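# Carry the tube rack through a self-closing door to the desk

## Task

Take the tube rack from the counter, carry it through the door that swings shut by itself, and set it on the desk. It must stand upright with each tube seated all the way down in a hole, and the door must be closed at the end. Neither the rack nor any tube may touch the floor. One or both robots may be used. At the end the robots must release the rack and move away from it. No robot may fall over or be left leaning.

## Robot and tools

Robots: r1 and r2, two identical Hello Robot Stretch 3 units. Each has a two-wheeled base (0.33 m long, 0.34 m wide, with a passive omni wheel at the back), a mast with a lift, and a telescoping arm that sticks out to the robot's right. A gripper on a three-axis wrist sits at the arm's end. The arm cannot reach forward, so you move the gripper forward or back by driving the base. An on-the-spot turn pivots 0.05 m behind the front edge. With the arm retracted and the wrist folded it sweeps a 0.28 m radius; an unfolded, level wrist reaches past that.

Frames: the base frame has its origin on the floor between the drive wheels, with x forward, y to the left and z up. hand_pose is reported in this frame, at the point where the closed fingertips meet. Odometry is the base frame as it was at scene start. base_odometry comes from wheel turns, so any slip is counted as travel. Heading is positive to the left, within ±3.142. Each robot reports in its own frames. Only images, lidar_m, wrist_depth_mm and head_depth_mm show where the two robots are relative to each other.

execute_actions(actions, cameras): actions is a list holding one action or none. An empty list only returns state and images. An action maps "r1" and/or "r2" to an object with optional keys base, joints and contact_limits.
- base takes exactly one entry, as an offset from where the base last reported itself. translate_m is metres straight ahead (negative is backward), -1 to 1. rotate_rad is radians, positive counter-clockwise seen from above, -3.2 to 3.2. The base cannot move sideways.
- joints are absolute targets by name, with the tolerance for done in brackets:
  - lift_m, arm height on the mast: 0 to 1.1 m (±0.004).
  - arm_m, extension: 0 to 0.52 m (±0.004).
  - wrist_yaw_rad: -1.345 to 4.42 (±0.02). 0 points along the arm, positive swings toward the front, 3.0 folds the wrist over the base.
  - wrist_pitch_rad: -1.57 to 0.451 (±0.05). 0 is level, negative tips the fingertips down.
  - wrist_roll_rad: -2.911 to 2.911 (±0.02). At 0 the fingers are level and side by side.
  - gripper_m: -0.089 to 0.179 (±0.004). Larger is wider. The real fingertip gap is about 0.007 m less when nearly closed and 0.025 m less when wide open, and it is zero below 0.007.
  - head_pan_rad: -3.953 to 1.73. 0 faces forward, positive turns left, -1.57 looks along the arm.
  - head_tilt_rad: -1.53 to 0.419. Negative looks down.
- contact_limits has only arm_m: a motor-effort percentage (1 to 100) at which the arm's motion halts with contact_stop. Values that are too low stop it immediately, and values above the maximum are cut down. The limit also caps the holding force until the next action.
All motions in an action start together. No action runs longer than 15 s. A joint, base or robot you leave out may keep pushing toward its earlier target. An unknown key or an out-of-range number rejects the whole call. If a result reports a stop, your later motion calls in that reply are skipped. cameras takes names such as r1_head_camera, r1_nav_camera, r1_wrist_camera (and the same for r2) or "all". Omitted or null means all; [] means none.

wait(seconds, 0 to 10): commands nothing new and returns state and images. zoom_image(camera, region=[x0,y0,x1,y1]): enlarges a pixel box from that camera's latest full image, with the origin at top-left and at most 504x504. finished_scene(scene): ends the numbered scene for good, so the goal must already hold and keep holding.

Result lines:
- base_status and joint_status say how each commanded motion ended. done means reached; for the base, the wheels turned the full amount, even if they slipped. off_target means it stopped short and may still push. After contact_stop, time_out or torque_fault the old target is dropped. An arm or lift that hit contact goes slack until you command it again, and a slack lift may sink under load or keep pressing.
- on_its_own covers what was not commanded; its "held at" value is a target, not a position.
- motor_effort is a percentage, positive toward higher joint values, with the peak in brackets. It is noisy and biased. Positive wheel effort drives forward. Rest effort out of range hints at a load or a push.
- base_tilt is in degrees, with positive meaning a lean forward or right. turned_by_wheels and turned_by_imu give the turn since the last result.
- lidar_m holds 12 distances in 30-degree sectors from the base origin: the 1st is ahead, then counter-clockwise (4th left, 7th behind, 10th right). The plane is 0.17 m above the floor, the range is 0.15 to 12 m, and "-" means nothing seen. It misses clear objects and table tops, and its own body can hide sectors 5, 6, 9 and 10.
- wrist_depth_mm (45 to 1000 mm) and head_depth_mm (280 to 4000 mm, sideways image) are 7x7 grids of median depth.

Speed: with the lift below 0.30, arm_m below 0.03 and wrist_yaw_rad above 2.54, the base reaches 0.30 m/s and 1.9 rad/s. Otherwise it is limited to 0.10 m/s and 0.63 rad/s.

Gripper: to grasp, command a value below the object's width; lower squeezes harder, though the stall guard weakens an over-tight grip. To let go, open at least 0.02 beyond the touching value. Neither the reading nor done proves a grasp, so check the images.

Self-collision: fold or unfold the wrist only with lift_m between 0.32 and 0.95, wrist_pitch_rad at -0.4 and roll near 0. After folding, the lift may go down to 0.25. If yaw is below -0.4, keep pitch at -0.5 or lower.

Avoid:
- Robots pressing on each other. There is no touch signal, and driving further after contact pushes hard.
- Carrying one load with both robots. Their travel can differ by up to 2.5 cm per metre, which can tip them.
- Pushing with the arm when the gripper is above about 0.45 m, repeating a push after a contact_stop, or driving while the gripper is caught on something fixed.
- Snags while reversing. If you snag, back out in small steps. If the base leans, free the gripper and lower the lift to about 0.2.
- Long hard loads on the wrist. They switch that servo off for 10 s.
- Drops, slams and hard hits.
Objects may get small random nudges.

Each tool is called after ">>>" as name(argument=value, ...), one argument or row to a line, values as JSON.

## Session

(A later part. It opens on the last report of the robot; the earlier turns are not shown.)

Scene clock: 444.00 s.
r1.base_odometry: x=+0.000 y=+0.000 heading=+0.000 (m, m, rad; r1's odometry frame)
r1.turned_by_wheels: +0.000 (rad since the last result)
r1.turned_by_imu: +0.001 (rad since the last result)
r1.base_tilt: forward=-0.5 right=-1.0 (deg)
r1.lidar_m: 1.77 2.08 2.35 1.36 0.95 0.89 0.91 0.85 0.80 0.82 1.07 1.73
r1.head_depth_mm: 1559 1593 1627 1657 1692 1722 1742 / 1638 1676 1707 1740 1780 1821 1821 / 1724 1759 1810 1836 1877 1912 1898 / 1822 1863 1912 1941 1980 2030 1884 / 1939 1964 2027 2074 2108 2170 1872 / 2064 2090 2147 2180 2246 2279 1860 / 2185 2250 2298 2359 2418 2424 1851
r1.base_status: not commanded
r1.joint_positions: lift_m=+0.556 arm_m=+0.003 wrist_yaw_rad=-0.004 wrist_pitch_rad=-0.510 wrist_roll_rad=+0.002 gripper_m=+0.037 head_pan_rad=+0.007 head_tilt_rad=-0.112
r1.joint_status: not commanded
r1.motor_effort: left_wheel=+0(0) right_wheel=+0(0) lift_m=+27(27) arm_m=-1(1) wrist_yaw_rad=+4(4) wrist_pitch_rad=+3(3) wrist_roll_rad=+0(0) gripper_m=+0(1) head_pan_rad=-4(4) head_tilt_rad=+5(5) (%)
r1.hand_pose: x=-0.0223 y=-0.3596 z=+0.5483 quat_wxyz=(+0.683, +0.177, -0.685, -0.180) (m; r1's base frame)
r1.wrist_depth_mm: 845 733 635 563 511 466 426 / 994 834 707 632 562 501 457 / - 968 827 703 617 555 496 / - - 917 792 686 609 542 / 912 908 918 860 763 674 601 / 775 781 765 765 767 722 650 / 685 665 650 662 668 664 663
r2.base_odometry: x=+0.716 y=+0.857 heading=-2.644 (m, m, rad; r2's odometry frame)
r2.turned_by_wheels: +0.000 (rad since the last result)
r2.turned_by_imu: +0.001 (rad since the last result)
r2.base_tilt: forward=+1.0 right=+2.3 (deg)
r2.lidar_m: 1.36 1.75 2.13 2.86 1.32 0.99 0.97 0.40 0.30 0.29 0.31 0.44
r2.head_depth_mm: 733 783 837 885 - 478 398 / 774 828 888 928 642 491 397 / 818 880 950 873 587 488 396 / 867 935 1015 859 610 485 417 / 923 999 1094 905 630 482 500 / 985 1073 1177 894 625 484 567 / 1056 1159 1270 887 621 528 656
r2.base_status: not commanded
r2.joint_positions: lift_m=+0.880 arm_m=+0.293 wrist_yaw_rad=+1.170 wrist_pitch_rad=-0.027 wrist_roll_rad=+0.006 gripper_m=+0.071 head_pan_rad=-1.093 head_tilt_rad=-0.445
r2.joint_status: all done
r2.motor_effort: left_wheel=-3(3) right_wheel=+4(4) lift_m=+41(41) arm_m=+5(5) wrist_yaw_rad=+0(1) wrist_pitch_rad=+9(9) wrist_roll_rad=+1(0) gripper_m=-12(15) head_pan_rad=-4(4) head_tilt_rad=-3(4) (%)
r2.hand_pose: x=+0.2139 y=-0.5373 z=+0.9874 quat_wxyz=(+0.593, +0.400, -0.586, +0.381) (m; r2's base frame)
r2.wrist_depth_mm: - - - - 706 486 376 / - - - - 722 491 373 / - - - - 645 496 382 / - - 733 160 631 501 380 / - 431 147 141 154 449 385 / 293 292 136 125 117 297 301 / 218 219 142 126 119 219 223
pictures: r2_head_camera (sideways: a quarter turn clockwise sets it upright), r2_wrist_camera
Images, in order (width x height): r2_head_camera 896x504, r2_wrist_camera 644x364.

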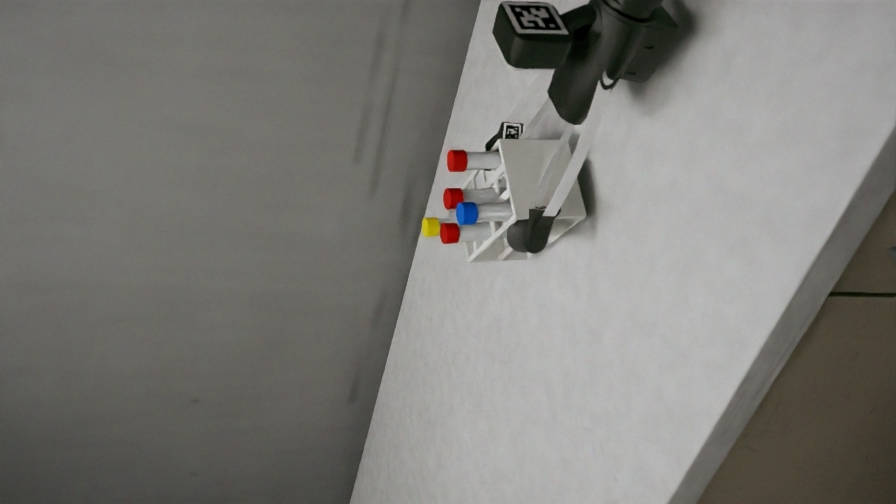

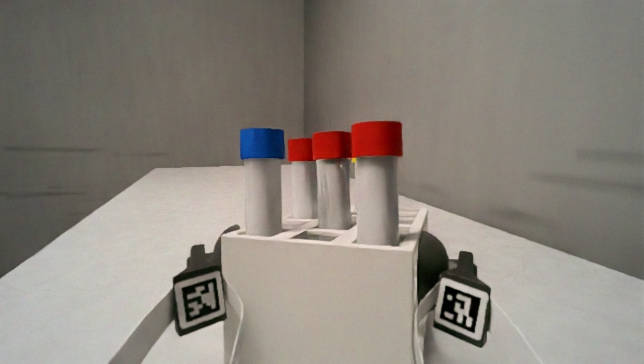

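>>> execute_actions(
  actions=[
    {"r2": {"joints": {"lift_m": 0.85}}},
  ],
  cameras=[],
)

>>> execute_actions(
  actions=[
    {"r2": {"joints": {"gripper_m": 0.16}}},
  ],
  cameras=["r2_wrist_camera", "r2_head_camera"],
)

Scene clock: 451.60 s.
r1.base_odometry: x=+0.000 y=+0.000 heading=+0.000 (m, m, rad; r1's odometry frame)
r1.turned_by_wheels: +0.000 (rad since the last result)
r1.turned_by_imu: +0.001 (rad since the last result)
r1.base_tilt: forward=-0.6 right=-1.1 (deg)
r1.lidar_m: 1.77 2.09 2.35 1.36 0.95 0.89 0.91 0.85 0.80 0.82 1.07 1.72
r1.head_depth_mm: 1573 1594 1623 1650 1684 1721 1747 / 1645 1674 1714 1747 1777 1806 1827 / 1729 1761 1798 1830 1874 1923 1889 / 1827 1866 1908 1945 1981 2024 1895 / 1918 1980 2014 2069 2106 2162 1870 / 2048 2106 2133 2209 2253 2288 1862 / 2176 2248 2307 2371 2438 2418 1849
r1.base_status: not commanded
r1.joint_positions: lift_m=+0.556 arm_m=+0.003 wrist_yaw_rad=-0.004 wrist_pitch_rad=-0.510 wrist_roll_rad=+0.002 gripper_m=+0.037 head_pan_rad=+0.007 head_tilt_rad=-0.112
r1.joint_status: not commanded
r1.motor_effort: left_wheel=+0(0) right_wheel=+1(1) lift_m=+26(27) arm_m=-1(0) wrist_yaw_rad=+4(4) wrist_pitch_rad=+3(3) wrist_roll_rad=+0(0) gripper_m=+0(0) head_pan_rad=-4(4) head_tilt_rad=+5(5) (%)
r1.hand_pose: x=-0.0223 y=-0.3596 z=+0.5483 quat_wxyz=(+0.683, +0.177, -0.685, -0.180) (m; r1's base frame)
r1.wrist_depth_mm: 838 728 642 565 518 465 422 / 970 826 718 629 563 505 455 / - 977 815 703 608 555 496 / - - 931 799 684 610 538 / 910 892 940 861 762 668 597 / 761 766 776 766 775 724 663 / 677 677 646 664 671 663 655
r2.base_odometry: x=+0.716 y=+0.857 heading=-2.644 (m, m, rad; r2's odometry frame)
r2.turned_by_wheels: +0.000 (rad since the last result)
r2.turned_by_imu: +0.001 (rad since the last result)
r2.base_tilt: forward=+1.0 right=+2.3 (deg)
r2.lidar_m: 1.36 1.75 2.13 2.85 1.32 0.99 0.97 0.40 0.30 0.29 0.31 0.44
r2.head_depth_mm: 734 782 839 881 750 470 399 / 773 832 889 916 675 491 397 / 818 880 948 923 592 488 396 / 868 937 1015 914 608 486 417 / 923 1000 1096 905 630 483 500 / 985 1077 1178 897 625 485 566 / 1056 1162 1267 886 622 530 656
r2.base_status: not commanded
r2.joint_positions: lift_m=+0.850 arm_m=+0.293 wrist_yaw_rad=+1.170 wrist_pitch_rad=+0.004 wrist_roll_rad=+0.008 gripper_m=+0.071 head_pan_rad=-1.093 head_tilt_rad=-0.445
r2.joint_status: all done
r2.motor_effort: left_wheel=-3(3) right_wheel=+5(5) lift_m=+22(34) arm_m=+4(4) wrist_yaw_rad=+0(1) wrist_pitch_rad=-1(9) wrist_roll_rad=+0(0) gripper_m=-12(12) head_pan_rad=-4(4) head_tilt_rad=-3(3) (%)
r2.hand_pose: x=+0.2147 y=-0.5377 z=+0.9659 quat_wxyz=(+0.587, +0.391, -0.592, +0.390) (m; r2's base frame)
r2.wrist_depth_mm: - - - - 725 491 380 / - - - - 726 488 376 / - - - 178 651 493 379 / - - 721 154 609 502 376 / - 400 147 145 122 406 370 / 256 258 136 124 114 263 266 / 189 189 144 127 123 188 192
pictures: none
No camera images: the call's "cameras" was empty. Leave "cameras" out to get every camera's image.

Scene clock: 453.00 s.
r1.base_odometry: x=+0.000 y=+0.000 heading=+0.000 (m, m, rad; r1's odometry frame)
r1.turned_by_wheels: +0.000 (rad since the last result)
r1.turned_by_imu: +0.000 (rad since the last result)
r1.base_tilt: forward=-0.6 right=-1.0 (deg)
r1.lidar_m: 1.77 2.08 2.35 1.37 0.95 0.89 0.91 0.85 0.80 0.82 1.07 1.72
r1.head_depth_mm: 1564 1593 1622 1650 1691 1710 1740 / 1641 1682 1707 1737 1766 1801 1822 / 1732 1761 1804 1827 1880 1917 1894 / 1818 1855 1902 1943 1989 2031 1874 / 1937 1976 2014 2067 2111 2162 1868 / 2067 2107 2152 2190 2241 2308 1853 / 2183 2247 2300 2373 2419 2415 1845
r1.base_status: not commanded
r1.joint_positions: lift_m=+0.556 arm_m=+0.003 wrist_yaw_rad=-0.004 wrist_pitch_rad=-0.510 wrist_roll_rad=+0.002 gripper_m=+0.037 head_pan_rad=+0.007 head_tilt_rad=-0.112
r1.joint_status: not commanded
r1.motor_effort: left_wheel=-1(0) right_wheel=+0(1) lift_m=+27(26) arm_m=+0(0) wrist_yaw_rad=+4(4) wrist_pitch_rad=+3(3) wrist_roll_rad=+0(0) gripper_m=+0(0) head_pan_rad=-4(4) head_tilt_rad=+6(5) (%)
r1.hand_pose: x=-0.0223 y=-0.3596 z=+0.5483 quat_wxyz=(+0.683, +0.177, -0.685, -0.180) (m; r1's base frame)
r1.wrist_depth_mm: 859 743 636 566 510 466 427 / 987 836 706 617 556 506 459 / - 976 812 702 616 560 501 / - - 928 795 685 611 546 / 897 888 906 857 761 672 591 / 777 767 787 762 761 729 659 / 684 675 657 668 661 655 642
r2.base_odometry: x=+0.716 y=+0.857 heading=-2.644 (m, m, rad; r2's odometry frame)
r2.turned_by_wheels: +0.000 (rad since the last result)
r2.turned_by_imu: +0.000 (rad since the last result)
r2.base_tilt: forward=+1.0 right=+2.3 (deg)
r2.lidar_m: 1.36 1.75 2.14 2.86 1.32 0.99 0.97 0.40 0.30 0.29 0.31 0.44
r2.head_depth_mm: 734 784 837 881 732 464 398 / 774 827 890 927 673 490 396 / 818 875 946 927 592 489 396 / 866 933 1016 914 609 486 418 / 922 1001 1092 905 630 483 500 / 983 1077 1179 895 626 485 568 / 1053 1157 1266 887 620 528 656
r2.base_status: not commanded
r2.joint_positions: lift_m=+0.850 arm_m=+0.293 wrist_yaw_rad=+1.170 wrist_pitch_rad=-0.015 wrist_roll_rad=+0.008 gripper_m=+0.160 head_pan_rad=-1.093 head_tilt_rad=-0.445
r2.joint_status: all done
r2.motor_effort: left_wheel=-3(3) right_wheel=+4(4) lift_m=+25(25) arm_m=+5(5) wrist_yaw_rad=-1(2) wrist_pitch_rad=+5(5) wrist_roll_rad=-1(1) gripper_m=+0(100) head_pan_rad=-4(5) head_tilt_rad=-3(3) (%)
r2.hand_pose: x=+0.2142 y=-0.5375 z=+0.9611 quat_wxyz=(+0.591, +0.396, -0.588, +0.385) (m; r2's base frame)
r2.wrist_depth_mm: - - - - 712 491 371 / - - - - 711 492 374 / - - - 148 593 495 377 / - 969 624 182 227 505 380 / 404 375 305 129 129 375 361 / 241 - 139 124 117 247 248 / - 172 143 128 121 175 193
pictures: r2_head_camera (sideways: a quarter turn clockwise sets it upright), r2_wrist_camera
Images, in order (width x height): r2_head_camera 896x504, r2_wrist_camera 644x364.

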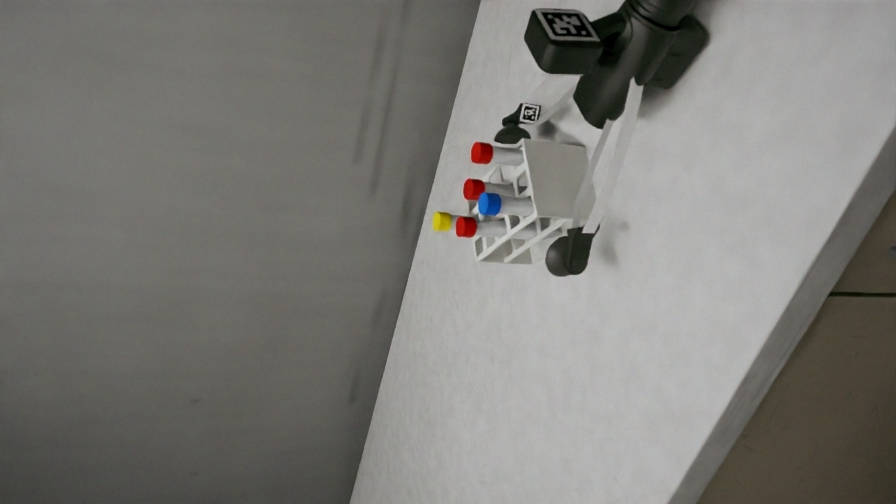

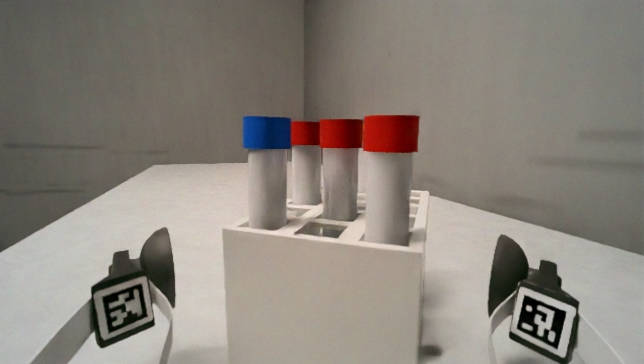

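>>> execute_actions(
  actions=[
    {"r2": {"base": {"translate_m": -0.075}, "joints": {"arm_m": 0.262}}},
  ],
  cameras=[],
)

>>> execute_actions(
  actions=[
    {"r2": {"joints": {"arm_m": 0.05, "wrist_yaw_rad": -0.39}}},
  ],
  cameras=[],
)

>>> execute_actions(
  actions=[
    {"r2": {"base": {"translate_m": 0.52}, "joints": {"head_pan_rad": -1.5, "head_tilt_rad": -0.6}}},
  ],
  cameras=["r2_wrist_camera", "r2_head_camera"],
)

Scene clock: 516.50 s.
r1.base_odometry: x=+0.000 y=+0.000 heading=+0.000 (m, m, rad; r1's odometry frame)
r1.turned_by_wheels: +0.000 (rad since the last result)
r1.turned_by_imu: +0.002 (rad since the last result)
r1.base_tilt: forward=-0.7 right=-1.0 (deg)
r1.lidar_m: 1.77 2.12 2.35 1.36 0.94 0.89 0.91 0.85 0.80 0.82 1.07 1.72
r1.head_depth_mm: 1564 1594 1627 1659 1684 1716 1739 / 1634 1670 1710 1743 1769 1811 1816 / 1725 1763 1794 1838 1876 1905 1890 / 1831 1869 1911 1953 1996 2030 1883 / 1936 1974 2028 2064 2114 2168 1858 / 2048 2108 2142 2217 2258 2297 1853 / 2183 2235 2304 2360 2416 2418 1844
r1.base_status: not commanded
r1.joint_positions: lift_m=+0.556 arm_m=+0.003 wrist_yaw_rad=-0.004 wrist_pitch_rad=-0.510 wrist_roll_rad=+0.002 gripper_m=+0.037 head_pan_rad=+0.007 head_tilt_rad=-0.112
r1.joint_status: not commanded
r1.motor_effort: left_wheel=+0(0) right_wheel=+0(0) lift_m=+27(27) arm_m=+0(1) wrist_yaw_rad=+4(4) wrist_pitch_rad=+3(3) wrist_roll_rad=+0(0) gripper_m=+0(0) head_pan_rad=-4(5) head_tilt_rad=+5(5) (%)
r1.hand_pose: x=-0.0223 y=-0.3596 z=+0.5483 quat_wxyz=(+0.683, +0.177, -0.685, -0.180) (m; r1's base frame)
r1.wrist_depth_mm: 859 717 636 564 505 461 427 / 1000 825 727 642 560 500 463 / - 970 826 710 616 551 498 / - - 936 811 689 610 539 / 913 900 935 845 763 671 603 / 781 763 774 758 772 731 652 / 685 689 651 672 660 660 648
r2.base_odometry: x=+0.782 y=+0.893 heading=-2.644 (m, m, rad; r2's odometry frame)
r2.turned_by_wheels: +0.000 (rad since the last result)
r2.turned_by_imu: +0.001 (rad since the last result)
r2.base_tilt: forward=+1.0 right=+2.3 (deg)
r2.lidar_m: 1.34 1.82 2.17 2.86 1.21 0.92 0.89 0.40 0.30 0.29 0.31 0.43
r2.head_depth_mm: 731 783 836 881 713 462 398 / 769 825 887 917 675 475 396 / 813 873 946 924 640 487 395 / 862 931 1012 815 620 485 416 / 918 996 1089 905 631 483 482 / 979 1066 1172 897 625 480 560 / 1050 1157 1260 885 621 512 647
r2.base_status: done
r2.joint_positions: lift_m=+0.850 arm_m=+0.262 wrist_yaw_rad=+1.170 wrist_pitch_rad=-0.015 wrist_roll_rad=+0.008 gripper_m=+0.160 head_pan_rad=-1.093 head_tilt_rad=-0.445
r2.joint_status: all done
r2.motor_effort: left_wheel=-3(8) right_wheel=+4(5) lift_m=+25(25) arm_m=-5(5) wrist_yaw_rad=+0(1) wrist_pitch_rad=+5(5) wrist_roll_rad=+0(0) gripper_m=+0(2) head_pan_rad=-4(5) head_tilt_rad=-4(3) (%)
r2.hand_pose: x=+0.2142 y=-0.5071 z=+0.9610 quat_wxyz=(+0.591, +0.397, -0.588, +0.384) (m; r2's base frame)
r2.wrist_depth_mm: - - - - 757 520 403 / - - - - 771 523 400 / - - - 257 722 518 407 / - - 749 217 639 541 405 / - 368 367 206 336 380 382 / 239 - 245 210 245 247 246 / - 172 182 183 184 174 193
pictures: none
No camera images: the call's "cameras" was empty. Leave "cameras" out to get every camera's image.

Scene clock: 519.30 s.
r1.base_odometry: x=+0.000 y=+0.000 heading=+0.000 (m, m, rad; r1's odometry frame)
r1.turned_by_wheels: +0.000 (rad since the last result)
r1.turned_by_imu: +0.000 (rad since the last result)
r1.base_tilt: forward=-0.6 right=-1.1 (deg)
r1.lidar_m: 1.77 2.12 2.34 1.37 0.95 0.89 0.91 0.85 0.80 0.82 1.07 1.72
r1.head_depth_mm: 1567 1592 1620 1655 1682 1711 1743 / 1650 1682 1708 1752 1773 1817 1829 / 1722 1768 1800 1844 1877 1906 1888 / 1826 1859 1912 1955 1993 2029 1866 / 1930 1967 2015 2067 2111 2162 1872 / 2039 2095 2137 2205 2253 2286 1857 / 2180 2252 2305 2348 2426 2410 1854
r1.base_status: not commanded
r1.joint_positions: lift_m=+0.556 arm_m=+0.003 wrist_yaw_rad=-0.004 wrist_pitch_rad=-0.510 wrist_roll_rad=+0.002 gripper_m=+0.037 head_pan_rad=+0.007 head_tilt_rad=-0.112
r1.joint_status: not commanded
r1.motor_effort: left_wheel=-1(0) right_wheel=+0(0) lift_m=+27(27) arm_m=-1(0) wrist_yaw_rad=+4(4) wrist_pitch_rad=+3(3) wrist_roll_rad=+0(0) gripper_m=+0(0) head_pan_rad=-4(5) head_tilt_rad=+5(5) (%)
r1.hand_pose: x=-0.0223 y=-0.3596 z=+0.5483 quat_wxyz=(+0.683, +0.177, -0.685, -0.180) (m; r1's base frame)
r1.wrist_depth_mm: 851 747 630 566 513 463 428 / 992 842 711 635 564 507 456 / - 985 819 705 622 549 498 / - - 931 796 692 615 544 / 904 900 922 865 781 687 604 / 771 776 780 770 756 727 662 / 675 680 655 674 655 673 662
r2.base_odometry: x=+0.782 y=+0.893 heading=-2.644 (m, m, rad; r2's odometry frame)
r2.turned_by_wheels: +0.000 (rad since the last result)
r2.turned_by_imu: +0.000 (rad since the last result)
r2.base_tilt: forward=+1.0 right=+2.3 (deg)
r2.lidar_m: 1.34 1.82 2.17 2.87 1.22 0.91 0.89 0.40 0.30 0.29 0.31 0.43
r2.head_depth_mm: 731 781 837 877 649 495 398 / 771 827 888 912 644 491 397 / 814 875 947 925 639 487 395 / 862 933 1009 813 613 486 416 / 918 998 1089 901 630 483 481 / 978 1068 1177 896 625 481 558 / 1055 1155 1256 885 620 513 647
r2.base_status: not commanded
r2.joint_positions: lift_m=+0.850 arm_m=+0.050 wrist_yaw_rad=-0.389 wrist_pitch_rad=-0.016 wrist_roll_rad=+0.008 gripper_m=+0.160 head_pan_rad=-1.093 head_tilt_rad=-0.445
r2.joint_status: all done
r2.motor_effort: left_wheel=-3(3) right_wheel=+3(3) lift_m=+25(25) arm_m=-5(4) wrist_yaw_rad=-1(4) wrist_pitch_rad=+5(5) wrist_roll_rad=-1(1) gripper_m=+1(1) head_pan_rad=-5(4) head_tilt_rad=-4(4) (%)
r2.hand_pose: x=-0.1184 y=-0.4320 z=+0.9608 quat_wxyz=(+0.690, -0.131, -0.697, -0.142) (m; r2's base frame)
r2.wrist_depth_mm: 483 528 557 616 664 751 731 / 492 530 576 622 685 753 737 / 511 539 574 628 709 799 732 / 500 540 578 646 720 806 714 / 363 367 369 372 381 811 741 / 241 - 244 248 246 247 684 / - 172 182 184 184 176 195
pictures: none
No camera images: the call's "cameras" was empty. Leave "cameras" out to get every camera's image.

Scene clock: 525.80 s.
r1.base_odometry: x=+0.000 y=+0.000 heading=+0.000 (m, m, rad; r1's odometry frame)
r1.turned_by_wheels: +0.000 (rad since the last result)
r1.turned_by_imu: +0.001 (rad since the last result)
r1.base_tilt: forward=-0.6 right=-1.0 (deg)
r1.lidar_m: 1.77 2.32 1.93 1.37 0.95 0.89 0.91 0.85 0.80 0.82 1.07 1.72
r1.head_depth_mm: 1564 1601 1631 1652 1683 1717 1739 / 1644 1677 1712 1749 1778 1812 1832 / 1729 1754 1795 1834 1873 1913 1878 / 1829 1866 1911 1948 1994 2036 1878 / 1922 1971 2009 2064 2111 2171 1873 / 2045 2099 2146 2215 2258 2311 1860 / 2179 2249 2303 2364 2419 2420 1852
r1.base_status: not commanded
r1.joint_positions: lift_m=+0.556 arm_m=+0.003 wrist_yaw_rad=-0.004 wrist_pitch_rad=-0.510 wrist_roll_rad=+0.002 gripper_m=+0.037 head_pan_rad=+0.007 head_tilt_rad=-0.112
r1.joint_status: not commanded
r1.motor_effort: left_wheel=+0(1) right_wheel=+1(1) lift_m=+27(26) arm_m=-1(0) wrist_yaw_rad=+4(5) wrist_pitch_rad=+3(3) wrist_roll_rad=+0(0) gripper_m=+0(1) head_pan_rad=-4(4) head_tilt_rad=+4(5) (%)
r1.hand_pose: x=-0.0223 y=-0.3596 z=+0.5483 quat_wxyz=(+0.683, +0.177, -0.685, -0.180) (m; r1's base frame)
r1.wrist_depth_mm: 845 734 642 569 509 461 428 / 986 833 723 626 556 506 462 / - 963 816 693 613 555 496 / - - 935 801 692 606 543 / 905 913 921 865 768 672 599 / 784 759 775 775 760 722 661 / 691 671 651 661 666 664 657
r2.base_odometry: x=+0.325 y=+0.645 heading=-2.645 (m, m, rad; r2's odometry frame)
r2.turned_by_wheels: +0.000 (rad since the last result)
r2.turned_by_imu: +0.003 (rad since the last result)
r2.base_tilt: forward=+1.1 right=+2.3 (deg)
r2.lidar_m: 1.21 1.28 1.81 1.99 1.92 1.45 1.41 0.43 0.32 0.31 0.33 0.47
r2.head_depth_mm: 727 804 884 620 536 470 - / 738 815 899 702 554 - - / 748 828 902 698 529 - - / 760 840 913 693 526 438 551 / 771 856 929 689 524 448 579 / 781 871 930 681 521 449 599 / 793 885 949 676 518 456 621
r2.base_status: done
r2.joint_positions: lift_m=+0.850 arm_m=+0.050 wrist_yaw_rad=-0.389 wrist_pitch_rad=-0.016 wrist_roll_rad=+0.008 gripper_m=+0.160 head_pan_rad=-1.493 head_tilt_rad=-0.592
r2.joint_status: all done
r2.motor_effort: left_wheel=-3(5) right_wheel=+3(9) lift_m=+25(25) arm_m=-4(4) wrist_yaw_rad=+0(1) wrist_pitch_rad=+5(5) wrist_roll_rad=+0(1) gripper_m=+1(0) head_pan_rad=-4(36) head_tilt_rad=-5(25) (%)
r2.hand_pose: x=-0.1184 y=-0.4320 z=+0.9608 quat_wxyz=(+0.690, -0.131, -0.697, -0.142) (m; r2's base frame)
r2.wrist_depth_mm: 496 540 578 635 705 778 832 / 513 557 595 649 719 777 880 / 526 561 611 654 708 814 925 / 537 565 623 325 302 793 921 / 363 366 370 315 305 383 383 / 241 - 245 249 247 247 250 / - 173 182 184 184 176 195
pictures: r2_head_camera (sideways: a quarter turn clockwise sets it upright), r2_wrist_camera
Images, in order (width x height): r2_head_camera 896x504, r2_wrist_camera 644x364.

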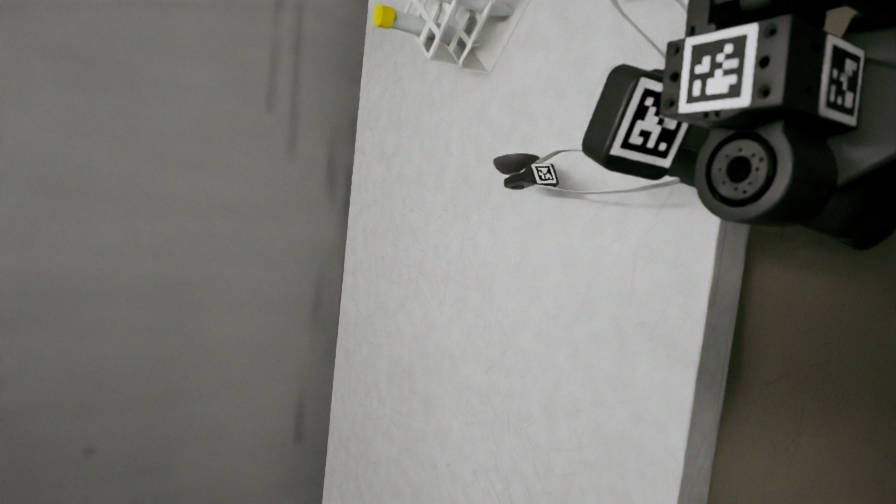

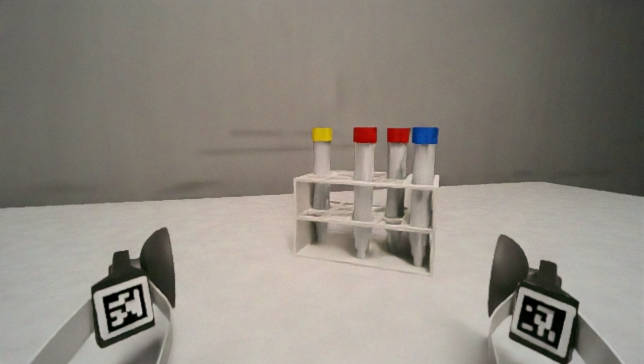

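>>> execute_actions(
  actions=[
    {"r2": {"base": {"translate_m": -0.52}, "joints": {"head_pan_rad": -1.093, "head_tilt_rad": -0.445}}},
  ],
  cameras=[],
)

>>> execute_actions(
  actions=[
    {"r2": {"joints": {"arm_m": 0.262, "wrist_yaw_rad": 1.17, "lift_m": 0.832}}},
  ],
  cameras=["r2_wrist_camera"],
)

Scene clock: 568.13 s.
r1.base_odometry: x=+0.000 y=+0.000 heading=+0.000 (m, m, rad; r1's odometry frame)
r1.turned_by_wheels: +0.000 (rad since the last result)
r1.turned_by_imu: +0.002 (rad since the last result)
r1.base_tilt: forward=-0.6 right=-1.1 (deg)
r1.lidar_m: 1.77 2.11 2.35 1.37 0.95 0.89 0.91 0.85 0.80 0.82 1.07 1.72
r1.head_depth_mm: 1561 1591 1626 1649 1678 1714 1743 / 1644 1678 1705 1739 1777 1809 1822 / 1721 1765 1799 1844 1875 1923 1883 / 1816 1860 1903 1960 1974 2038 1887 / 1928 1979 2016 2078 2107 2168 1872 / 2046 2103 2148 2193 2234 2284 1861 / 2182 2245 2291 2355 2419 2432 1849
r1.base_status: not commanded
r1.joint_positions: lift_m=+0.556 arm_m=+0.003 wrist_yaw_rad=-0.004 wrist_pitch_rad=-0.510 wrist_roll_rad=+0.002 gripper_m=+0.037 head_pan_rad=+0.007 head_tilt_rad=-0.112
r1.joint_status: not commanded
r1.motor_effort: left_wheel=-1(0) right_wheel=+1(0) lift_m=+27(27) arm_m=-1(1) wrist_yaw_rad=+4(4) wrist_pitch_rad=+3(3) wrist_roll_rad=+0(0) gripper_m=+0(1) head_pan_rad=-4(4) head_tilt_rad=+5(5) (%)
r1.hand_pose: x=-0.0223 y=-0.3596 z=+0.5483 quat_wxyz=(+0.683, +0.177, -0.685, -0.180) (m; r1's base frame)
r1.wrist_depth_mm: 843 721 636 567 512 465 425 / - 826 713 629 564 506 460 / - 980 813 701 611 552 498 / - - 933 803 689 597 542 / 899 884 918 851 754 683 602 / 764 766 776 770 755 723 665 / 682 670 659 670 666 657 653
r2.base_odometry: x=+0.782 y=+0.892 heading=-2.645 (m, m, rad; r2's odometry frame)
r2.turned_by_wheels: +0.000 (rad since the last result)
r2.turned_by_imu: -0.001 (rad since the last result)
r2.base_tilt: forward=+1.0 right=+2.3 (deg)
r2.lidar_m: 1.34 1.82 2.17 2.86 1.22 0.91 0.89 0.40 0.30 0.29 0.30 0.43
r2.head_depth_mm: 729 780 838 870 642 489 396 / 767 824 888 917 637 487 394 / 809 874 941 910 632 484 395 / 857 926 1007 682 617 482 415 / 908 992 1083 884 622 479 490 / 972 1066 1159 878 618 481 566 / 1043 1145 1243 870 614 523 653
r2.base_status: done
r2.joint_positions: lift_m=+0.850 arm_m=+0.050 wrist_yaw_rad=-0.389 wrist_pitch_rad=-0.016 wrist_roll_rad=+0.008 gripper_m=+0.160 head_pan_rad=-1.100 head_tilt_rad=-0.453
r2.joint_status: all done
r2.motor_effort: left_wheel=-3(8) right_wheel=+4(5) lift_m=+25(25) arm_m=-4(5) wrist_yaw_rad=-1(1) wrist_pitch_rad=+5(5) wrist_roll_rad=+0(1) gripper_m=+0(0) head_pan_rad=+4(37) head_tilt_rad=+5(22) (%)
r2.hand_pose: x=-0.1184 y=-0.4320 z=+0.9608 quat_wxyz=(+0.690, -0.131, -0.697, -0.142) (m; r2's base frame)
r2.wrist_depth_mm: 488 514 560 614 666 761 727 / 497 531 573 618 683 771 737 / 491 532 590 643 708 785 724 / 515 563 592 633 722 822 749 / 364 370 370 375 383 840 728 / 240 - 245 245 248 249 681 / - 174 182 184 184 175 194
pictures: none
No camera images: the call's "cameras" was empty. Leave "cameras" out to get every camera's image.

Scene clock: 570.93 s.
r1.base_odometry: x=+0.000 y=+0.000 heading=+0.000 (m, m, rad; r1's odometry frame)
r1.turned_by_wheels: +0.000 (rad since the last result)
r1.turned_by_imu: +0.000 (rad since the last result)
r1.base_tilt: forward=-0.7 right=-1.0 (deg)
r1.lidar_m: 1.78 2.12 2.35 1.37 0.95 0.89 0.91 0.85 0.80 0.82 1.07 1.72
r1.head_depth_mm: 1565 1586 1625 1659 1687 1720 1740 / 1638 1677 1708 1739 1782 1811 1816 / 1721 1750 1803 1843 1873 1918 1896 / 1830 1864 1905 1938 1995 2034 1890 / 1924 1972 2015 2060 2124 2164 1862 / 2052 2107 2141 2193 2248 2297 1854 / 2188 2245 2302 2374 2418 2431 1849
r1.base_status: not commanded
r1.joint_positions: lift_m=+0.556 arm_m=+0.003 wrist_yaw_rad=-0.004 wrist_pitch_rad=-0.510 wrist_roll_rad=+0.002 gripper_m=+0.037 head_pan_rad=+0.007 head_tilt_rad=-0.112
r1.joint_status: not commanded
r1.motor_effort: left_wheel=+0(0) right_wheel=+0(0) lift_m=+27(27) arm_m=-1(0) wrist_yaw_rad=+4(4) wrist_pitch_rad=+3(3) wrist_roll_rad=+0(0) gripper_m=+0(0) head_pan_rad=-4(4) head_tilt_rad=+5(5) (%)
r1.hand_pose: x=-0.0223 y=-0.3596 z=+0.5483 quat_wxyz=(+0.683, +0.177, -0.685, -0.180) (m; r1's base frame)
r1.wrist_depth_mm: 839 729 642 567 510 467 429 / 997 843 717 625 561 506 460 / - 955 825 695 623 552 496 / - - 931 802 688 604 544 / 898 898 925 855 757 680 593 / 785 766 784 752 756 711 653 / 675 679 652 661 676 649 656
r2.base_odometry: x=+0.782 y=+0.892 heading=-2.645 (m, m, rad; r2's odometry frame)
r2.turned_by_wheels: +0.000 (rad since the last result)
r2.turned_by_imu: -0.008 (rad since the last result)
r2.base_tilt: forward=+1.0 right=+2.2 (deg)
r2.lidar_m: 1.29 1.82 2.17 2.86 1.22 0.92 0.89 0.40 0.30 0.29 0.31 0.43
r2.head_depth_mm: 725 777 832 872 704 458 396 / 766 819 883 917 666 472 394 / 807 868 940 909 634 484 393 / 855 923 1003 850 628 482 415 / 905 983 1078 837 622 480 492 / 967 1056 1157 883 619 477 558 / 1033 1134 1244 870 615 508 643
r2.base_status: not commanded
r2.joint_positions: lift_m=+0.841 arm_m=+0.262 wrist_yaw_rad=+1.171 wrist_pitch_rad=-0.001 wrist_roll_rad=+0.007 gripper_m=+0.160 head_pan_rad=-1.100 head_tilt_rad=-0.452
r2.joint_status: lift_m contact_stop (moved -0.009 of -0.018); the others done
r2.on_its_own: lift_m is slack since a contact_stop, until your next command for it (your +0.832 is given up)
r2.motor_effort: left_wheel=-1(4) right_wheel=+3(20) lift_m=+32(34) arm_m=+6(11) wrist_yaw_rad=-2(14) wrist_pitch_rad=+0(18) wrist_roll_rad=+0(2) gripper_m=+0(1) head_pan_rad=+4(4) head_tilt_rad=+4(5) (%)
r2.hand_pose: x=+0.2147 y=-0.5062 z=+0.9559 quat_wxyz=(+0.588, +0.393, -0.591, +0.389) (m; r2's base frame)
r2.wrist_depth_mm: - - - - 764 523 397 / - - - - 749 512 396 / - - - 234 766 520 405 / - - 800 213 686 531 401 / - 366 362 208 337 376 377 / 233 - 236 211 242 241 243 / - 165 176 176 179 169 186
pictures: r2_wrist_camera
Images, in order (width x height): r2_wrist_camera 644x364.

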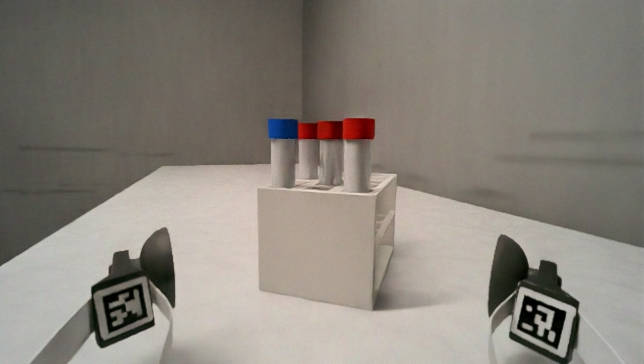

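>>> execute_actions(
  actions=[
    {"r2": {"joints": {"lift_m": 0.852, "wrist_pitch_rad": -0.12}}},
  ],
  cameras=["r2_wrist_camera", "r2_head_camera"],
)

Scene clock: 609.77 s.
r1.base_odometry: x=+0.000 y=+0.000 heading=+0.000 (m, m, rad; r1's odometry frame)
r1.turned_by_wheels: +0.000 (rad since the last result)
r1.turned_by_imu: +0.001 (rad since the last result)
r1.base_tilt: forward=-0.7 right=-1.0 (deg)
r1.lidar_m: 1.77 2.12 2.35 1.36 0.95 0.89 0.91 0.85 0.80 0.82 1.07 1.73
r1.head_depth_mm: 1554 1589 1621 1652 1676 1729 1734 / 1634 1685 1708 1746 1764 1800 1818 / 1724 1766 1801 1845 1884 1916 1888 / 1819 1866 1901 1942 1983 2026 1883 / 1939 1979 2024 2079 2111 2154 1871 / 2055 2100 2140 2200 2266 2297 1868 / 2178 2247 2285 2364 2426 2425 1854
r1.base_status: not commanded
r1.joint_positions: lift_m=+0.556 arm_m=+0.003 wrist_yaw_rad=-0.004 wrist_pitch_rad=-0.510 wrist_roll_rad=+0.002 gripper_m=+0.037 head_pan_rad=+0.007 head_tilt_rad=-0.112
r1.joint_status: not commanded
r1.motor_effort: left_wheel=+0(0) right_wheel=+0(0) lift_m=+27(27) arm_m=-1(1) wrist_yaw_rad=+4(4) wrist_pitch_rad=+3(3) wrist_roll_rad=+0(0) gripper_m=+0(0) head_pan_rad=-5(4) head_tilt_rad=+5(5) (%)
r1.hand_pose: x=-0.0223 y=-0.3596 z=+0.5483 quat_wxyz=(+0.683, +0.177, -0.685, -0.180) (m; r1's base frame)
r1.wrist_depth_mm: 870 732 635 578 511 466 427 / 987 825 708 625 558 502 461 / - 980 794 701 613 551 497 / - - 928 801 696 610 541 / 889 893 912 858 754 673 592 / 776 768 767 759 764 726 656 / 677 669 652 669 661 666 666
r2.base_odometry: x=+0.782 y=+0.892 heading=-2.645 (m, m, rad; r2's odometry frame)
r2.turned_by_wheels: +0.000 (rad since the last result)
r2.turned_by_imu: +0.001 (rad since the last result)
r2.base_tilt: forward=+1.0 right=+2.3 (deg)
r2.lidar_m: 1.29 1.82 2.17 2.86 1.22 0.92 0.89 0.40 0.30 0.29 0.30 0.43
r2.head_depth_mm: 726 777 835 875 688 458 396 / 765 822 882 912 698 472 394 / 807 869 940 908 632 484 393 / 854 922 1004 852 627 482 414 / 904 986 1075 837 622 480 483 / 963 1055 1161 878 619 477 557 / 1033 1138 1240 871 614 508 643
r2.base_status: not commanded
r2.joint_positions: lift_m=+0.852 arm_m=+0.262 wrist_yaw_rad=+1.171 wrist_pitch_rad=-0.113 wrist_roll_rad=+0.007 gripper_m=+0.160 head_pan_rad=-1.100 head_tilt_rad=-0.452
r2.joint_status: all done
r2.motor_effort: left_wheel=+0(2) right_wheel=-2(3) lift_m=+36(37) arm_m=+4(6) wrist_yaw_rad=-2(2) wrist_pitch_rad=-2(7) wrist_roll_rad=+0(0) gripper_m=+0(0) head_pan_rad=+4(4) head_tilt_rad=+5(5) (%)
r2.hand_pose: x=+0.2107 y=-0.5047 z=+0.9377 quat_wxyz=(+0.609, +0.425, -0.568, +0.355) (m; r2's base frame)
r2.wrist_depth_mm: - - - - 750 516 393 / - - - - 715 514 391 / - - - 226 713 514 402 / - 440 392 205 395 448 387 / 266 267 267 214 267 273 271 / 191 - 192 193 193 194 194 / - 144 149 150 151 144 157
pictures: r2_head_camera (sideways: a quarter turn clockwise sets it upright), r2_wrist_camera
Images, in order (width x height): r2_head_camera 896x504, r2_wrist_camera 644x364.

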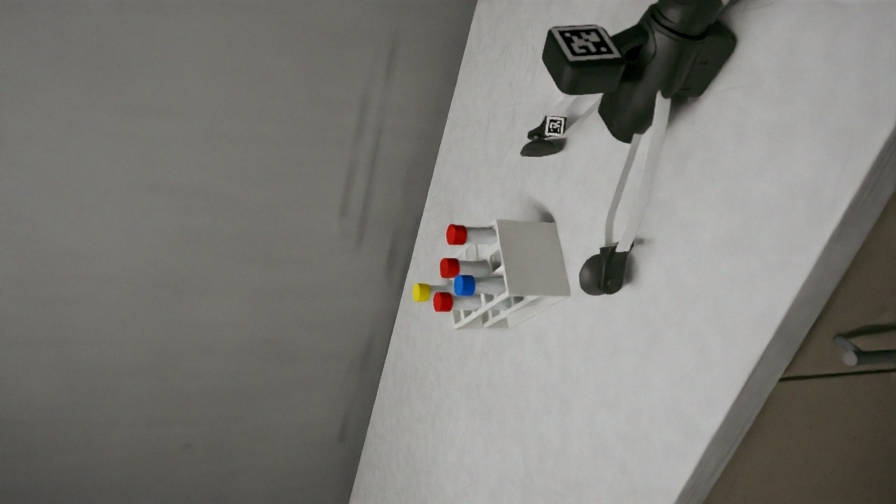

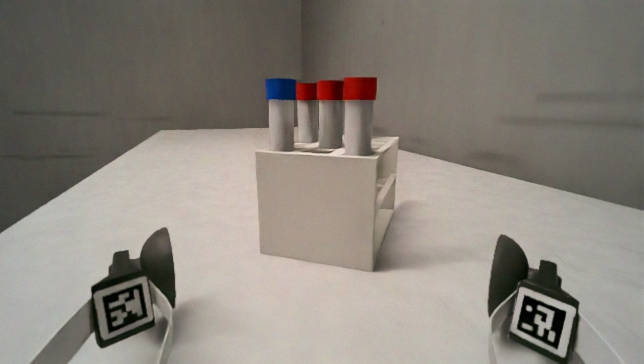

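>>> execute_actions(
  actions=[
    {"r2": {"base": {"translate_m": 0.078}, "joints": {"arm_m": 0.157, "wrist_yaw_rad": 0.82}}},
  ],
  cameras=["r2_wrist_camera", "r2_head_camera"],
)

Scene clock: 631.90 s.
r1.base_odometry: x=+0.000 y=+0.000 heading=+0.000 (m, m, rad; r1's odometry frame)
r1.turned_by_wheels: +0.000 (rad since the last result)
r1.turned_by_imu: +0.001 (rad since the last result)
r1.base_tilt: forward=-0.7 right=-1.1 (deg)
r1.lidar_m: 1.77 2.08 2.35 1.36 0.95 0.89 0.91 0.85 0.80 0.82 1.07 1.72
r1.head_depth_mm: 1562 1588 1624 1651 1677 1727 1735 / 1630 1677 1700 1745 1773 1806 1819 / 1720 1763 1789 1843 1890 1910 1881 / 1829 1866 1905 1944 1990 2024 1872 / 1933 1963 2021 2074 2114 2165 1871 / 2071 2096 2146 2197 2261 2276 1860 / 2178 2240 2307 2356 2411 2435 1847
r1.base_status: not commanded
r1.joint_positions: lift_m=+0.556 arm_m=+0.003 wrist_yaw_rad=-0.004 wrist_pitch_rad=-0.510 wrist_roll_rad=+0.002 gripper_m=+0.037 head_pan_rad=+0.007 head_tilt_rad=-0.112
r1.joint_status: not commanded
r1.motor_effort: left_wheel=-1(0) right_wheel=+1(1) lift_m=+27(27) arm_m=-1(0) wrist_yaw_rad=+4(4) wrist_pitch_rad=+3(3) wrist_roll_rad=+0(0) gripper_m=+0(0) head_pan_rad=-4(4) head_tilt_rad=+5(5) (%)
r1.hand_pose: x=-0.0223 y=-0.3596 z=+0.5483 quat_wxyz=(+0.683, +0.177, -0.685, -0.180) (m; r1's base frame)
r1.wrist_depth_mm: 835 735 644 568 512 462 423 / 971 845 724 622 559 504 461 / - 981 810 709 624 553 500 / - - 941 790 700 613 542 / 915 894 916 851 757 666 598 / 781 760 771 765 766 732 657 / 689 684 656 660 659 655 654
r2.base_odometry: x=+0.714 y=+0.855 heading=-2.645 (m, m, rad; r2's odometry frame)
r2.turned_by_wheels: +0.000 (rad since the last result)
r2.turned_by_imu: +0.001 (rad since the last result)
r2.base_tilt: forward=+1.0 right=+2.3 (deg)
r2.lidar_m: 1.31 1.74 2.13 2.86 1.33 1.00 0.97 0.40 0.30 0.29 0.31 0.43
r2.head_depth_mm: 729 780 839 872 669 - 375 / 769 823 886 917 666 - 385 / 809 869 942 912 594 485 398 / 856 924 1008 847 626 480 417 / 907 989 1079 889 623 480 499 / 968 1056 1167 880 618 480 563 / 1037 1137 1245 872 614 525 648
r2.base_status: done
r2.joint_positions: lift_m=+0.852 arm_m=+0.157 wrist_yaw_rad=+0.817 wrist_pitch_rad=-0.116 wrist_roll_rad=+0.007 gripper_m=+0.160 head_pan_rad=-1.100 head_tilt_rad=-0.452
r2.joint_status: all done
r2.motor_effort: left_wheel=-2(4) right_wheel=+2(11) lift_m=+34(35) arm_m=-5(7) wrist_yaw_rad=+3(4) wrist_pitch_rad=-1(2) wrist_roll_rad=+0(0) gripper_m=-1(1) head_pan_rad=+4(4) head_tilt_rad=+5(5) (%)
r2.hand_pose: x=+0.1622 y=-0.4746 z=+0.9372 quat_wxyz=(+0.662, +0.319, -0.634, +0.242) (m; r2's base frame)
r2.wrist_depth_mm: - - - 765 588 473 392 / - - - 712 582 484 396 / - - - 222 564 495 410 / 431 431 439 200 203 443 406 / 266 265 264 207 231 269 270 / 190 - 191 195 193 192 191 / - 143 150 150 151 144 157
pictures: r2_head_camera (sideways: a quarter turn clockwise sets it upright), r2_wrist_camera
Images, in order (width x height): r2_head_camera 896x504, r2_wrist_camera 644x364.

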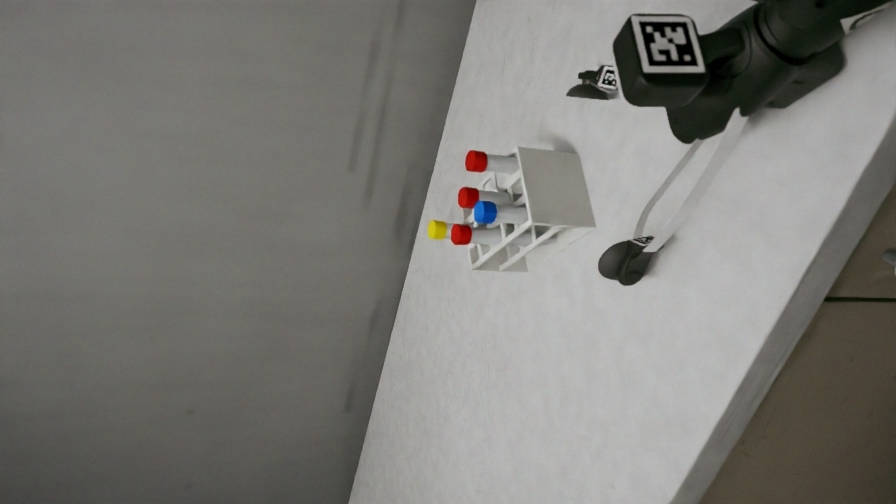

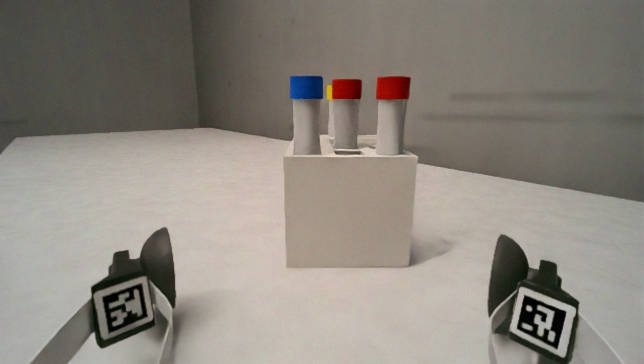

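>>> execute_actions(
  actions=[
    {"r2": {"base": {"translate_m": 0.069}, "joints": {"arm_m": 0.244}}},
  ],
  cameras=["r2_wrist_camera"],
)

Scene clock: 639.70 s.
r1.base_odometry: x=+0.000 y=+0.000 heading=+0.000 (m, m, rad; r1's odometry frame)
r1.turned_by_wheels: +0.000 (rad since the last result)
r1.turned_by_imu: +0.001 (rad since the last result)
r1.base_tilt: forward=-0.7 right=-1.1 (deg)
r1.lidar_m: 1.77 2.05 2.13 1.36 0.95 0.89 0.91 0.85 0.80 0.82 1.07 1.72
r1.head_depth_mm: 1556 1594 1628 1654 1681 1721 1739 / 1642 1675 1707 1748 1778 1806 1830 / 1728 1765 1793 1831 1868 1917 1888 / 1827 1862 1896 1945 1987 2026 1898 / 1931 1982 2024 2068 2115 2158 1878 / 2057 2094 2137 2211 2247 2275 1859 / 2168 2223 2308 2359 2408 2419 1857
r1.base_status: not commanded
r1.joint_positions: lift_m=+0.556 arm_m=+0.003 wrist_yaw_rad=-0.004 wrist_pitch_rad=-0.510 wrist_roll_rad=+0.002 gripper_m=+0.037 head_pan_rad=+0.007 head_tilt_rad=-0.112
r1.joint_status: not commanded
r1.motor_effort: left_wheel=+0(0) right_wheel=+1(1) lift_m=+27(27) arm_m=-1(1) wrist_yaw_rad=+4(4) wrist_pitch_rad=+3(3) wrist_roll_rad=+0(0) gripper_m=+0(0) head_pan_rad=-4(5) head_tilt_rad=+5(5) (%)
r1.hand_pose: x=-0.0223 y=-0.3596 z=+0.5483 quat_wxyz=(+0.683, +0.177, -0.685, -0.180) (m; r1's base frame)
r1.wrist_depth_mm: 860 736 636 568 508 465 431 / 986 841 717 620 560 501 460 / - 986 809 698 620 559 497 / - - 939 811 694 603 547 / 899 879 924 853 755 676 609 / 784 770 784 766 765 712 654 / 676 677 652 661 670 666 652
r2.base_odometry: x=+0.653 y=+0.822 heading=-2.645 (m, m, rad; r2's odometry frame)
r2.turned_by_wheels: +0.000 (rad since the last result)
r2.turned_by_imu: +0.001 (rad since the last result)
r2.base_tilt: forward=+1.1 right=+2.2 (deg)
r2.lidar_m: 1.32 1.67 2.11 2.85 1.42 1.07 1.04 0.41 0.30 0.30 0.31 0.44
r2.head_depth_mm: 732 782 840 876 722 452 396 / 770 827 891 918 569 486 394 / 813 875 945 909 581 485 402 / 861 927 1011 903 627 482 425 / 911 990 1085 890 623 479 504 / 973 1062 1169 881 620 485 570 / 1039 1143 1247 872 615 524 657
r2.base_status: done
r2.joint_positions: lift_m=+0.852 arm_m=+0.244 wrist_yaw_rad=+0.821 wrist_pitch_rad=-0.117 wrist_roll_rad=+0.007 gripper_m=+0.160 head_pan_rad=-1.100 head_tilt_rad=-0.452
r2.joint_status: all done
r2.motor_effort: left_wheel=-1(4) right_wheel=+0(11) lift_m=+34(34) arm_m=+6(8) wrist_yaw_rad=-1(3) wrist_pitch_rad=-1(2) wrist_roll_rad=+0(0) gripper_m=+0(1) head_pan_rad=+4(4) head_tilt_rad=+5(5) (%)
r2.hand_pose: x=+0.1628 y=-0.5601 z=+0.9369 quat_wxyz=(+0.662, +0.321, -0.633, +0.243) (m; r2's base frame)
r2.wrist_depth_mm: - - 914 661 482 398 333 / - - 86 113 87 416 342 / - - 92 623 93 419 348 / 431 434 95 119 97 400 349 / 263 266 91 91 92 268 270 / 190 - 94 95 95 193 193 / - 143 98 99 100 143 157
pictures: r2_wrist_camera
Images, in order (width x height): r2_wrist_camera 644x364.

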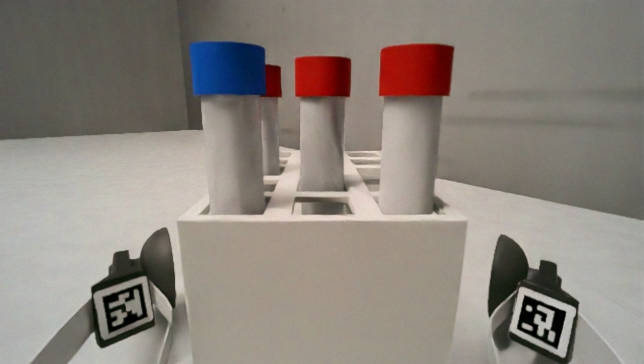

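Centred, wall at ~0.09. Closing.

>>> execute_actions(
  actions=[
    {"r2": {"joints": {"gripper_m": 0.06}}},
  ],
  cameras=["r2_wrist_camera", "r2_head_camera"],
)

Scene clock: 643.87 s.
r1.base_odometry: x=+0.000 y=+0.000 heading=+0.000 (m, m, rad; r1's odometry frame)
r1.turned_by_wheels: +0.000 (rad since the last result)
r1.turned_by_imu: +0.001 (rad since the last result)
r1.base_tilt: forward=-0.6 right=-1.2 (deg)
r1.lidar_m: 1.77 2.05 2.14 1.36 0.95 0.89 0.91 0.85 0.80 0.82 1.07 1.72
r1.head_depth_mm: 1564 1600 1626 1651 1682 1718 1741 / 1645 1666 1707 1743 1774 1810 1824 / 1722 1769 1797 1847 1867 1924 1888 / 1825 1866 1899 1929 1989 2032 1882 / 1924 1974 2012 2063 2115 2164 1872 / 2053 2107 2148 2197 2261 2282 1864 / 2175 2245 2293 2328 2430 2432 1849
r1.base_status: not commanded
r1.joint_positions: lift_m=+0.556 arm_m=+0.003 wrist_yaw_rad=-0.004 wrist_pitch_rad=-0.510 wrist_roll_rad=+0.002 gripper_m=+0.037 head_pan_rad=+0.007 head_tilt_rad=-0.112
r1.joint_status: not commanded
r1.motor_effort: left_wheel=-1(1) right_wheel=+0(0) lift_m=+27(27) arm_m=-1(1) wrist_yaw_rad=+4(4) wrist_pitch_rad=+3(3) wrist_roll_rad=+0(0) gripper_m=+0(0) head_pan_rad=-5(4) head_tilt_rad=+5(5) (%)
r1.hand_pose: x=-0.0223 y=-0.3596 z=+0.5483 quat_wxyz=(+0.683, +0.177, -0.685, -0.180) (m; r1's base frame)
r1.wrist_depth_mm: 840 740 643 569 509 468 428 / 985 823 722 629 558 505 458 / - 961 824 704 614 551 504 / - - 936 802 698 613 540 / 917 894 923 876 769 680 598 / 775 776 779 765 758 728 661 / 693 667 650 663 664 660 650
r2.base_odometry: x=+0.653 y=+0.822 heading=-2.645 (m, m, rad; r2's odometry frame)
r2.turned_by_wheels: +0.000 (rad since the last result)
r2.turned_by_imu: +0.001 (rad since the last result)
r2.base_tilt: forward=+1.0 right=+2.3 (deg)
r2.lidar_m: 1.32 1.67 2.10 2.86 1.42 1.07 1.04 0.41 0.30 0.30 0.31 0.44
r2.head_depth_mm: 730 783 839 876 708 452 397 / 771 826 892 917 596 486 394 / 810 874 948 910 583 484 402 / 858 930 1009 901 627 482 425 / 913 990 1086 889 623 479 503 / 971 1061 1164 883 618 486 569 / 1040 1143 1247 875 615 524 656
r2.base_status: not commanded
r2.joint_positions: lift_m=+0.852 arm_m=+0.244 wrist_yaw_rad=+0.822 wrist_pitch_rad=-0.117 wrist_roll_rad=+0.007 gripper_m=+0.061 head_pan_rad=-1.100 head_tilt_rad=-0.452
r2.joint_status: all done
r2.motor_effort: left_wheel=-1(1) right_wheel=+1(1) lift_m=+33(34) arm_m=+6(6) wrist_yaw_rad=-3(2) wrist_pitch_rad=-1(1) wrist_roll_rad=+0(1) gripper_m=-21(100) head_pan_rad=+4(4) head_tilt_rad=+5(5) (%)
r2.hand_pose: x=+0.1629 y=-0.5600 z=+0.9369 quat_wxyz=(+0.662, +0.321, -0.633, +0.243) (m; r2's base frame)
r2.wrist_depth_mm: - - 966 665 502 401 335 / - - 148 130 120 412 341 / - - 701 136 126 423 348 / 429 433 167 112 125 406 352 / 261 266 104 110 123 268 267 / 190 191 107 115 128 192 191 / 148 150 134 120 135 143 150
pictures: r2_head_camera (sideways: a quarter turn clockwise sets it upright), r2_wrist_camera
Images, in order (width x height): r2_head_camera 896x504, r2_wrist_camera 644x364.

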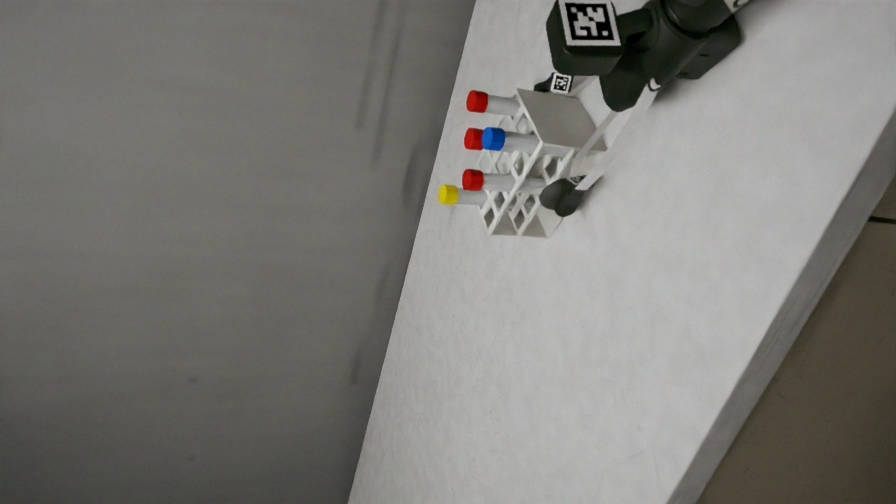

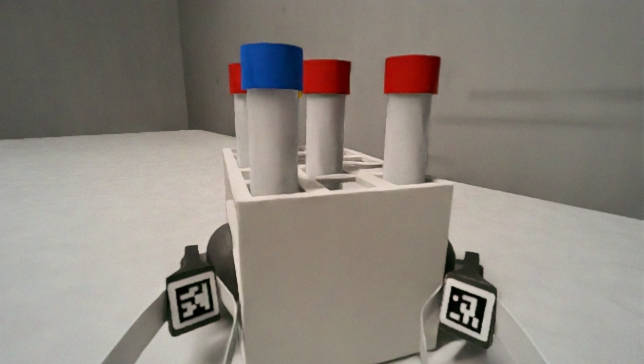

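>>> execute_actions(
  actions=[
    {"r2": {"joints": {"lift_m": 0.88}}},
  ],
  cameras=["r2_wrist_camera", "r2_head_camera"],
)

Scene clock: 651.70 s.
r1.base_odometry: x=+0.000 y=+0.000 heading=+0.000 (m, m, rad; r1's odometry frame)
r1.turned_by_wheels: +0.000 (rad since the last result)
r1.turned_by_imu: +0.001 (rad since the last result)
r1.base_tilt: forward=-0.6 right=-1.1 (deg)
r1.lidar_m: 1.77 2.05 2.14 1.36 0.94 0.89 0.91 0.85 0.80 0.82 1.07 1.72
r1.head_depth_mm: 1560 1590 1630 1663 1688 1710 1745 / 1649 1681 1711 1747 1773 1812 1813 / 1736 1773 1801 1833 1881 1929 1901 / 1827 1870 1896 1942 1980 2037 1891 / 1925 1975 2010 2062 2117 2166 1874 / 2046 2104 2155 2194 2257 2307 1860 / 2180 2242 2306 2359 2429 2423 1854
r1.base_status: not commanded
r1.joint_positions: lift_m=+0.556 arm_m=+0.003 wrist_yaw_rad=-0.004 wrist_pitch_rad=-0.510 wrist_roll_rad=+0.002 gripper_m=+0.037 head_pan_rad=+0.007 head_tilt_rad=-0.112
r1.joint_status: not commanded
r1.motor_effort: left_wheel=+0(0) right_wheel=+1(1) lift_m=+27(26) arm_m=-1(0) wrist_yaw_rad=+4(4) wrist_pitch_rad=+3(3) wrist_roll_rad=+0(0) gripper_m=+0(0) head_pan_rad=-4(4) head_tilt_rad=+4(5) (%)
r1.hand_pose: x=-0.0223 y=-0.3596 z=+0.5483 quat_wxyz=(+0.683, +0.177, -0.685, -0.180) (m; r1's base frame)
r1.wrist_depth_mm: 847 743 636 565 514 466 424 / 987 842 719 627 556 507 455 / - 972 809 695 615 551 502 / - - 918 805 689 602 544 / 901 916 915 871 758 666 599 / 781 780 775 751 760 715 659 / 681 675 653 660 652 666 665
r2.base_odometry: x=+0.653 y=+0.822 heading=-2.645 (m, m, rad; r2's odometry frame)
r2.turned_by_wheels: +0.000 (rad since the last result)
r2.turned_by_imu: +0.001 (rad since the last result)
r2.base_tilt: forward=+1.0 right=+2.3 (deg)
r2.lidar_m: 1.31 1.66 2.11 2.85 1.42 1.07 1.04 0.41 0.30 0.30 0.31 0.43
r2.head_depth_mm: 731 784 840 877 - 459 397 / 771 825 887 869 593 487 394 / 813 874 947 648 583 485 402 / 857 928 1009 899 628 482 425 / 910 988 1082 892 623 479 503 / 973 1064 1168 879 620 486 569 / 1040 1146 1244 873 614 524 656
r2.base_status: not commanded
r2.joint_positions: lift_m=+0.880 arm_m=+0.244 wrist_yaw_rad=+0.822 wrist_pitch_rad=-0.146 wrist_roll_rad=+0.007 gripper_m=+0.061 head_pan_rad=-1.100 head_tilt_rad=-0.452
r2.joint_status: all done
r2.motor_effort: left_wheel=-1(1) right_wheel=+1(1) lift_m=+41(43) arm_m=+5(6) wrist_yaw_rad=-2(1) wrist_pitch_rad=+9(10) wrist_roll_rad=+0(0) gripper_m=-19(20) head_pan_rad=+4(4) head_tilt_rad=+5(5) (%)
r2.hand_pose: x=+0.1616 y=-0.5590 z=+0.9572 quat_wxyz=(+0.665, +0.330, -0.628, +0.233) (m; r2's base frame)
r2.wrist_depth_mm: - - 954 656 487 396 333 / - - 140 131 119 406 342 / - - 190 142 471 418 347 / 466 465 162 113 124 416 357 / 300 301 125 112 127 299 304 / 219 220 110 117 131 223 224 / 174 174 168 123 162 169 176
pictures: r2_head_camera (sideways: a quarter turn clockwise sets it upright), r2_wrist_camera
Images, in order (width x height): r2_head_camera 896x504, r2_wrist_camera 644x364.

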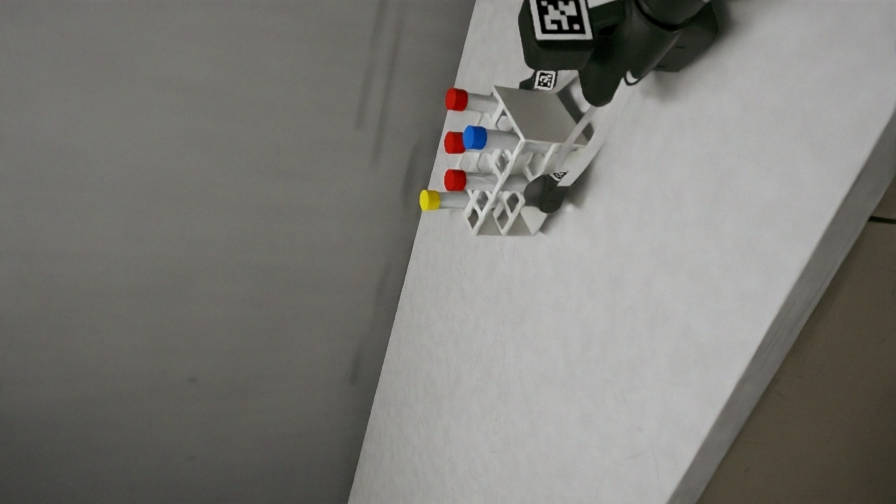

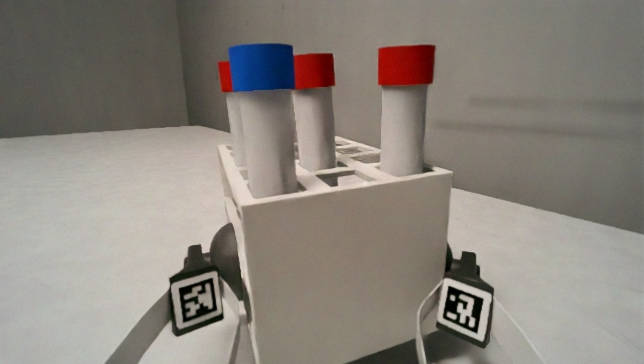

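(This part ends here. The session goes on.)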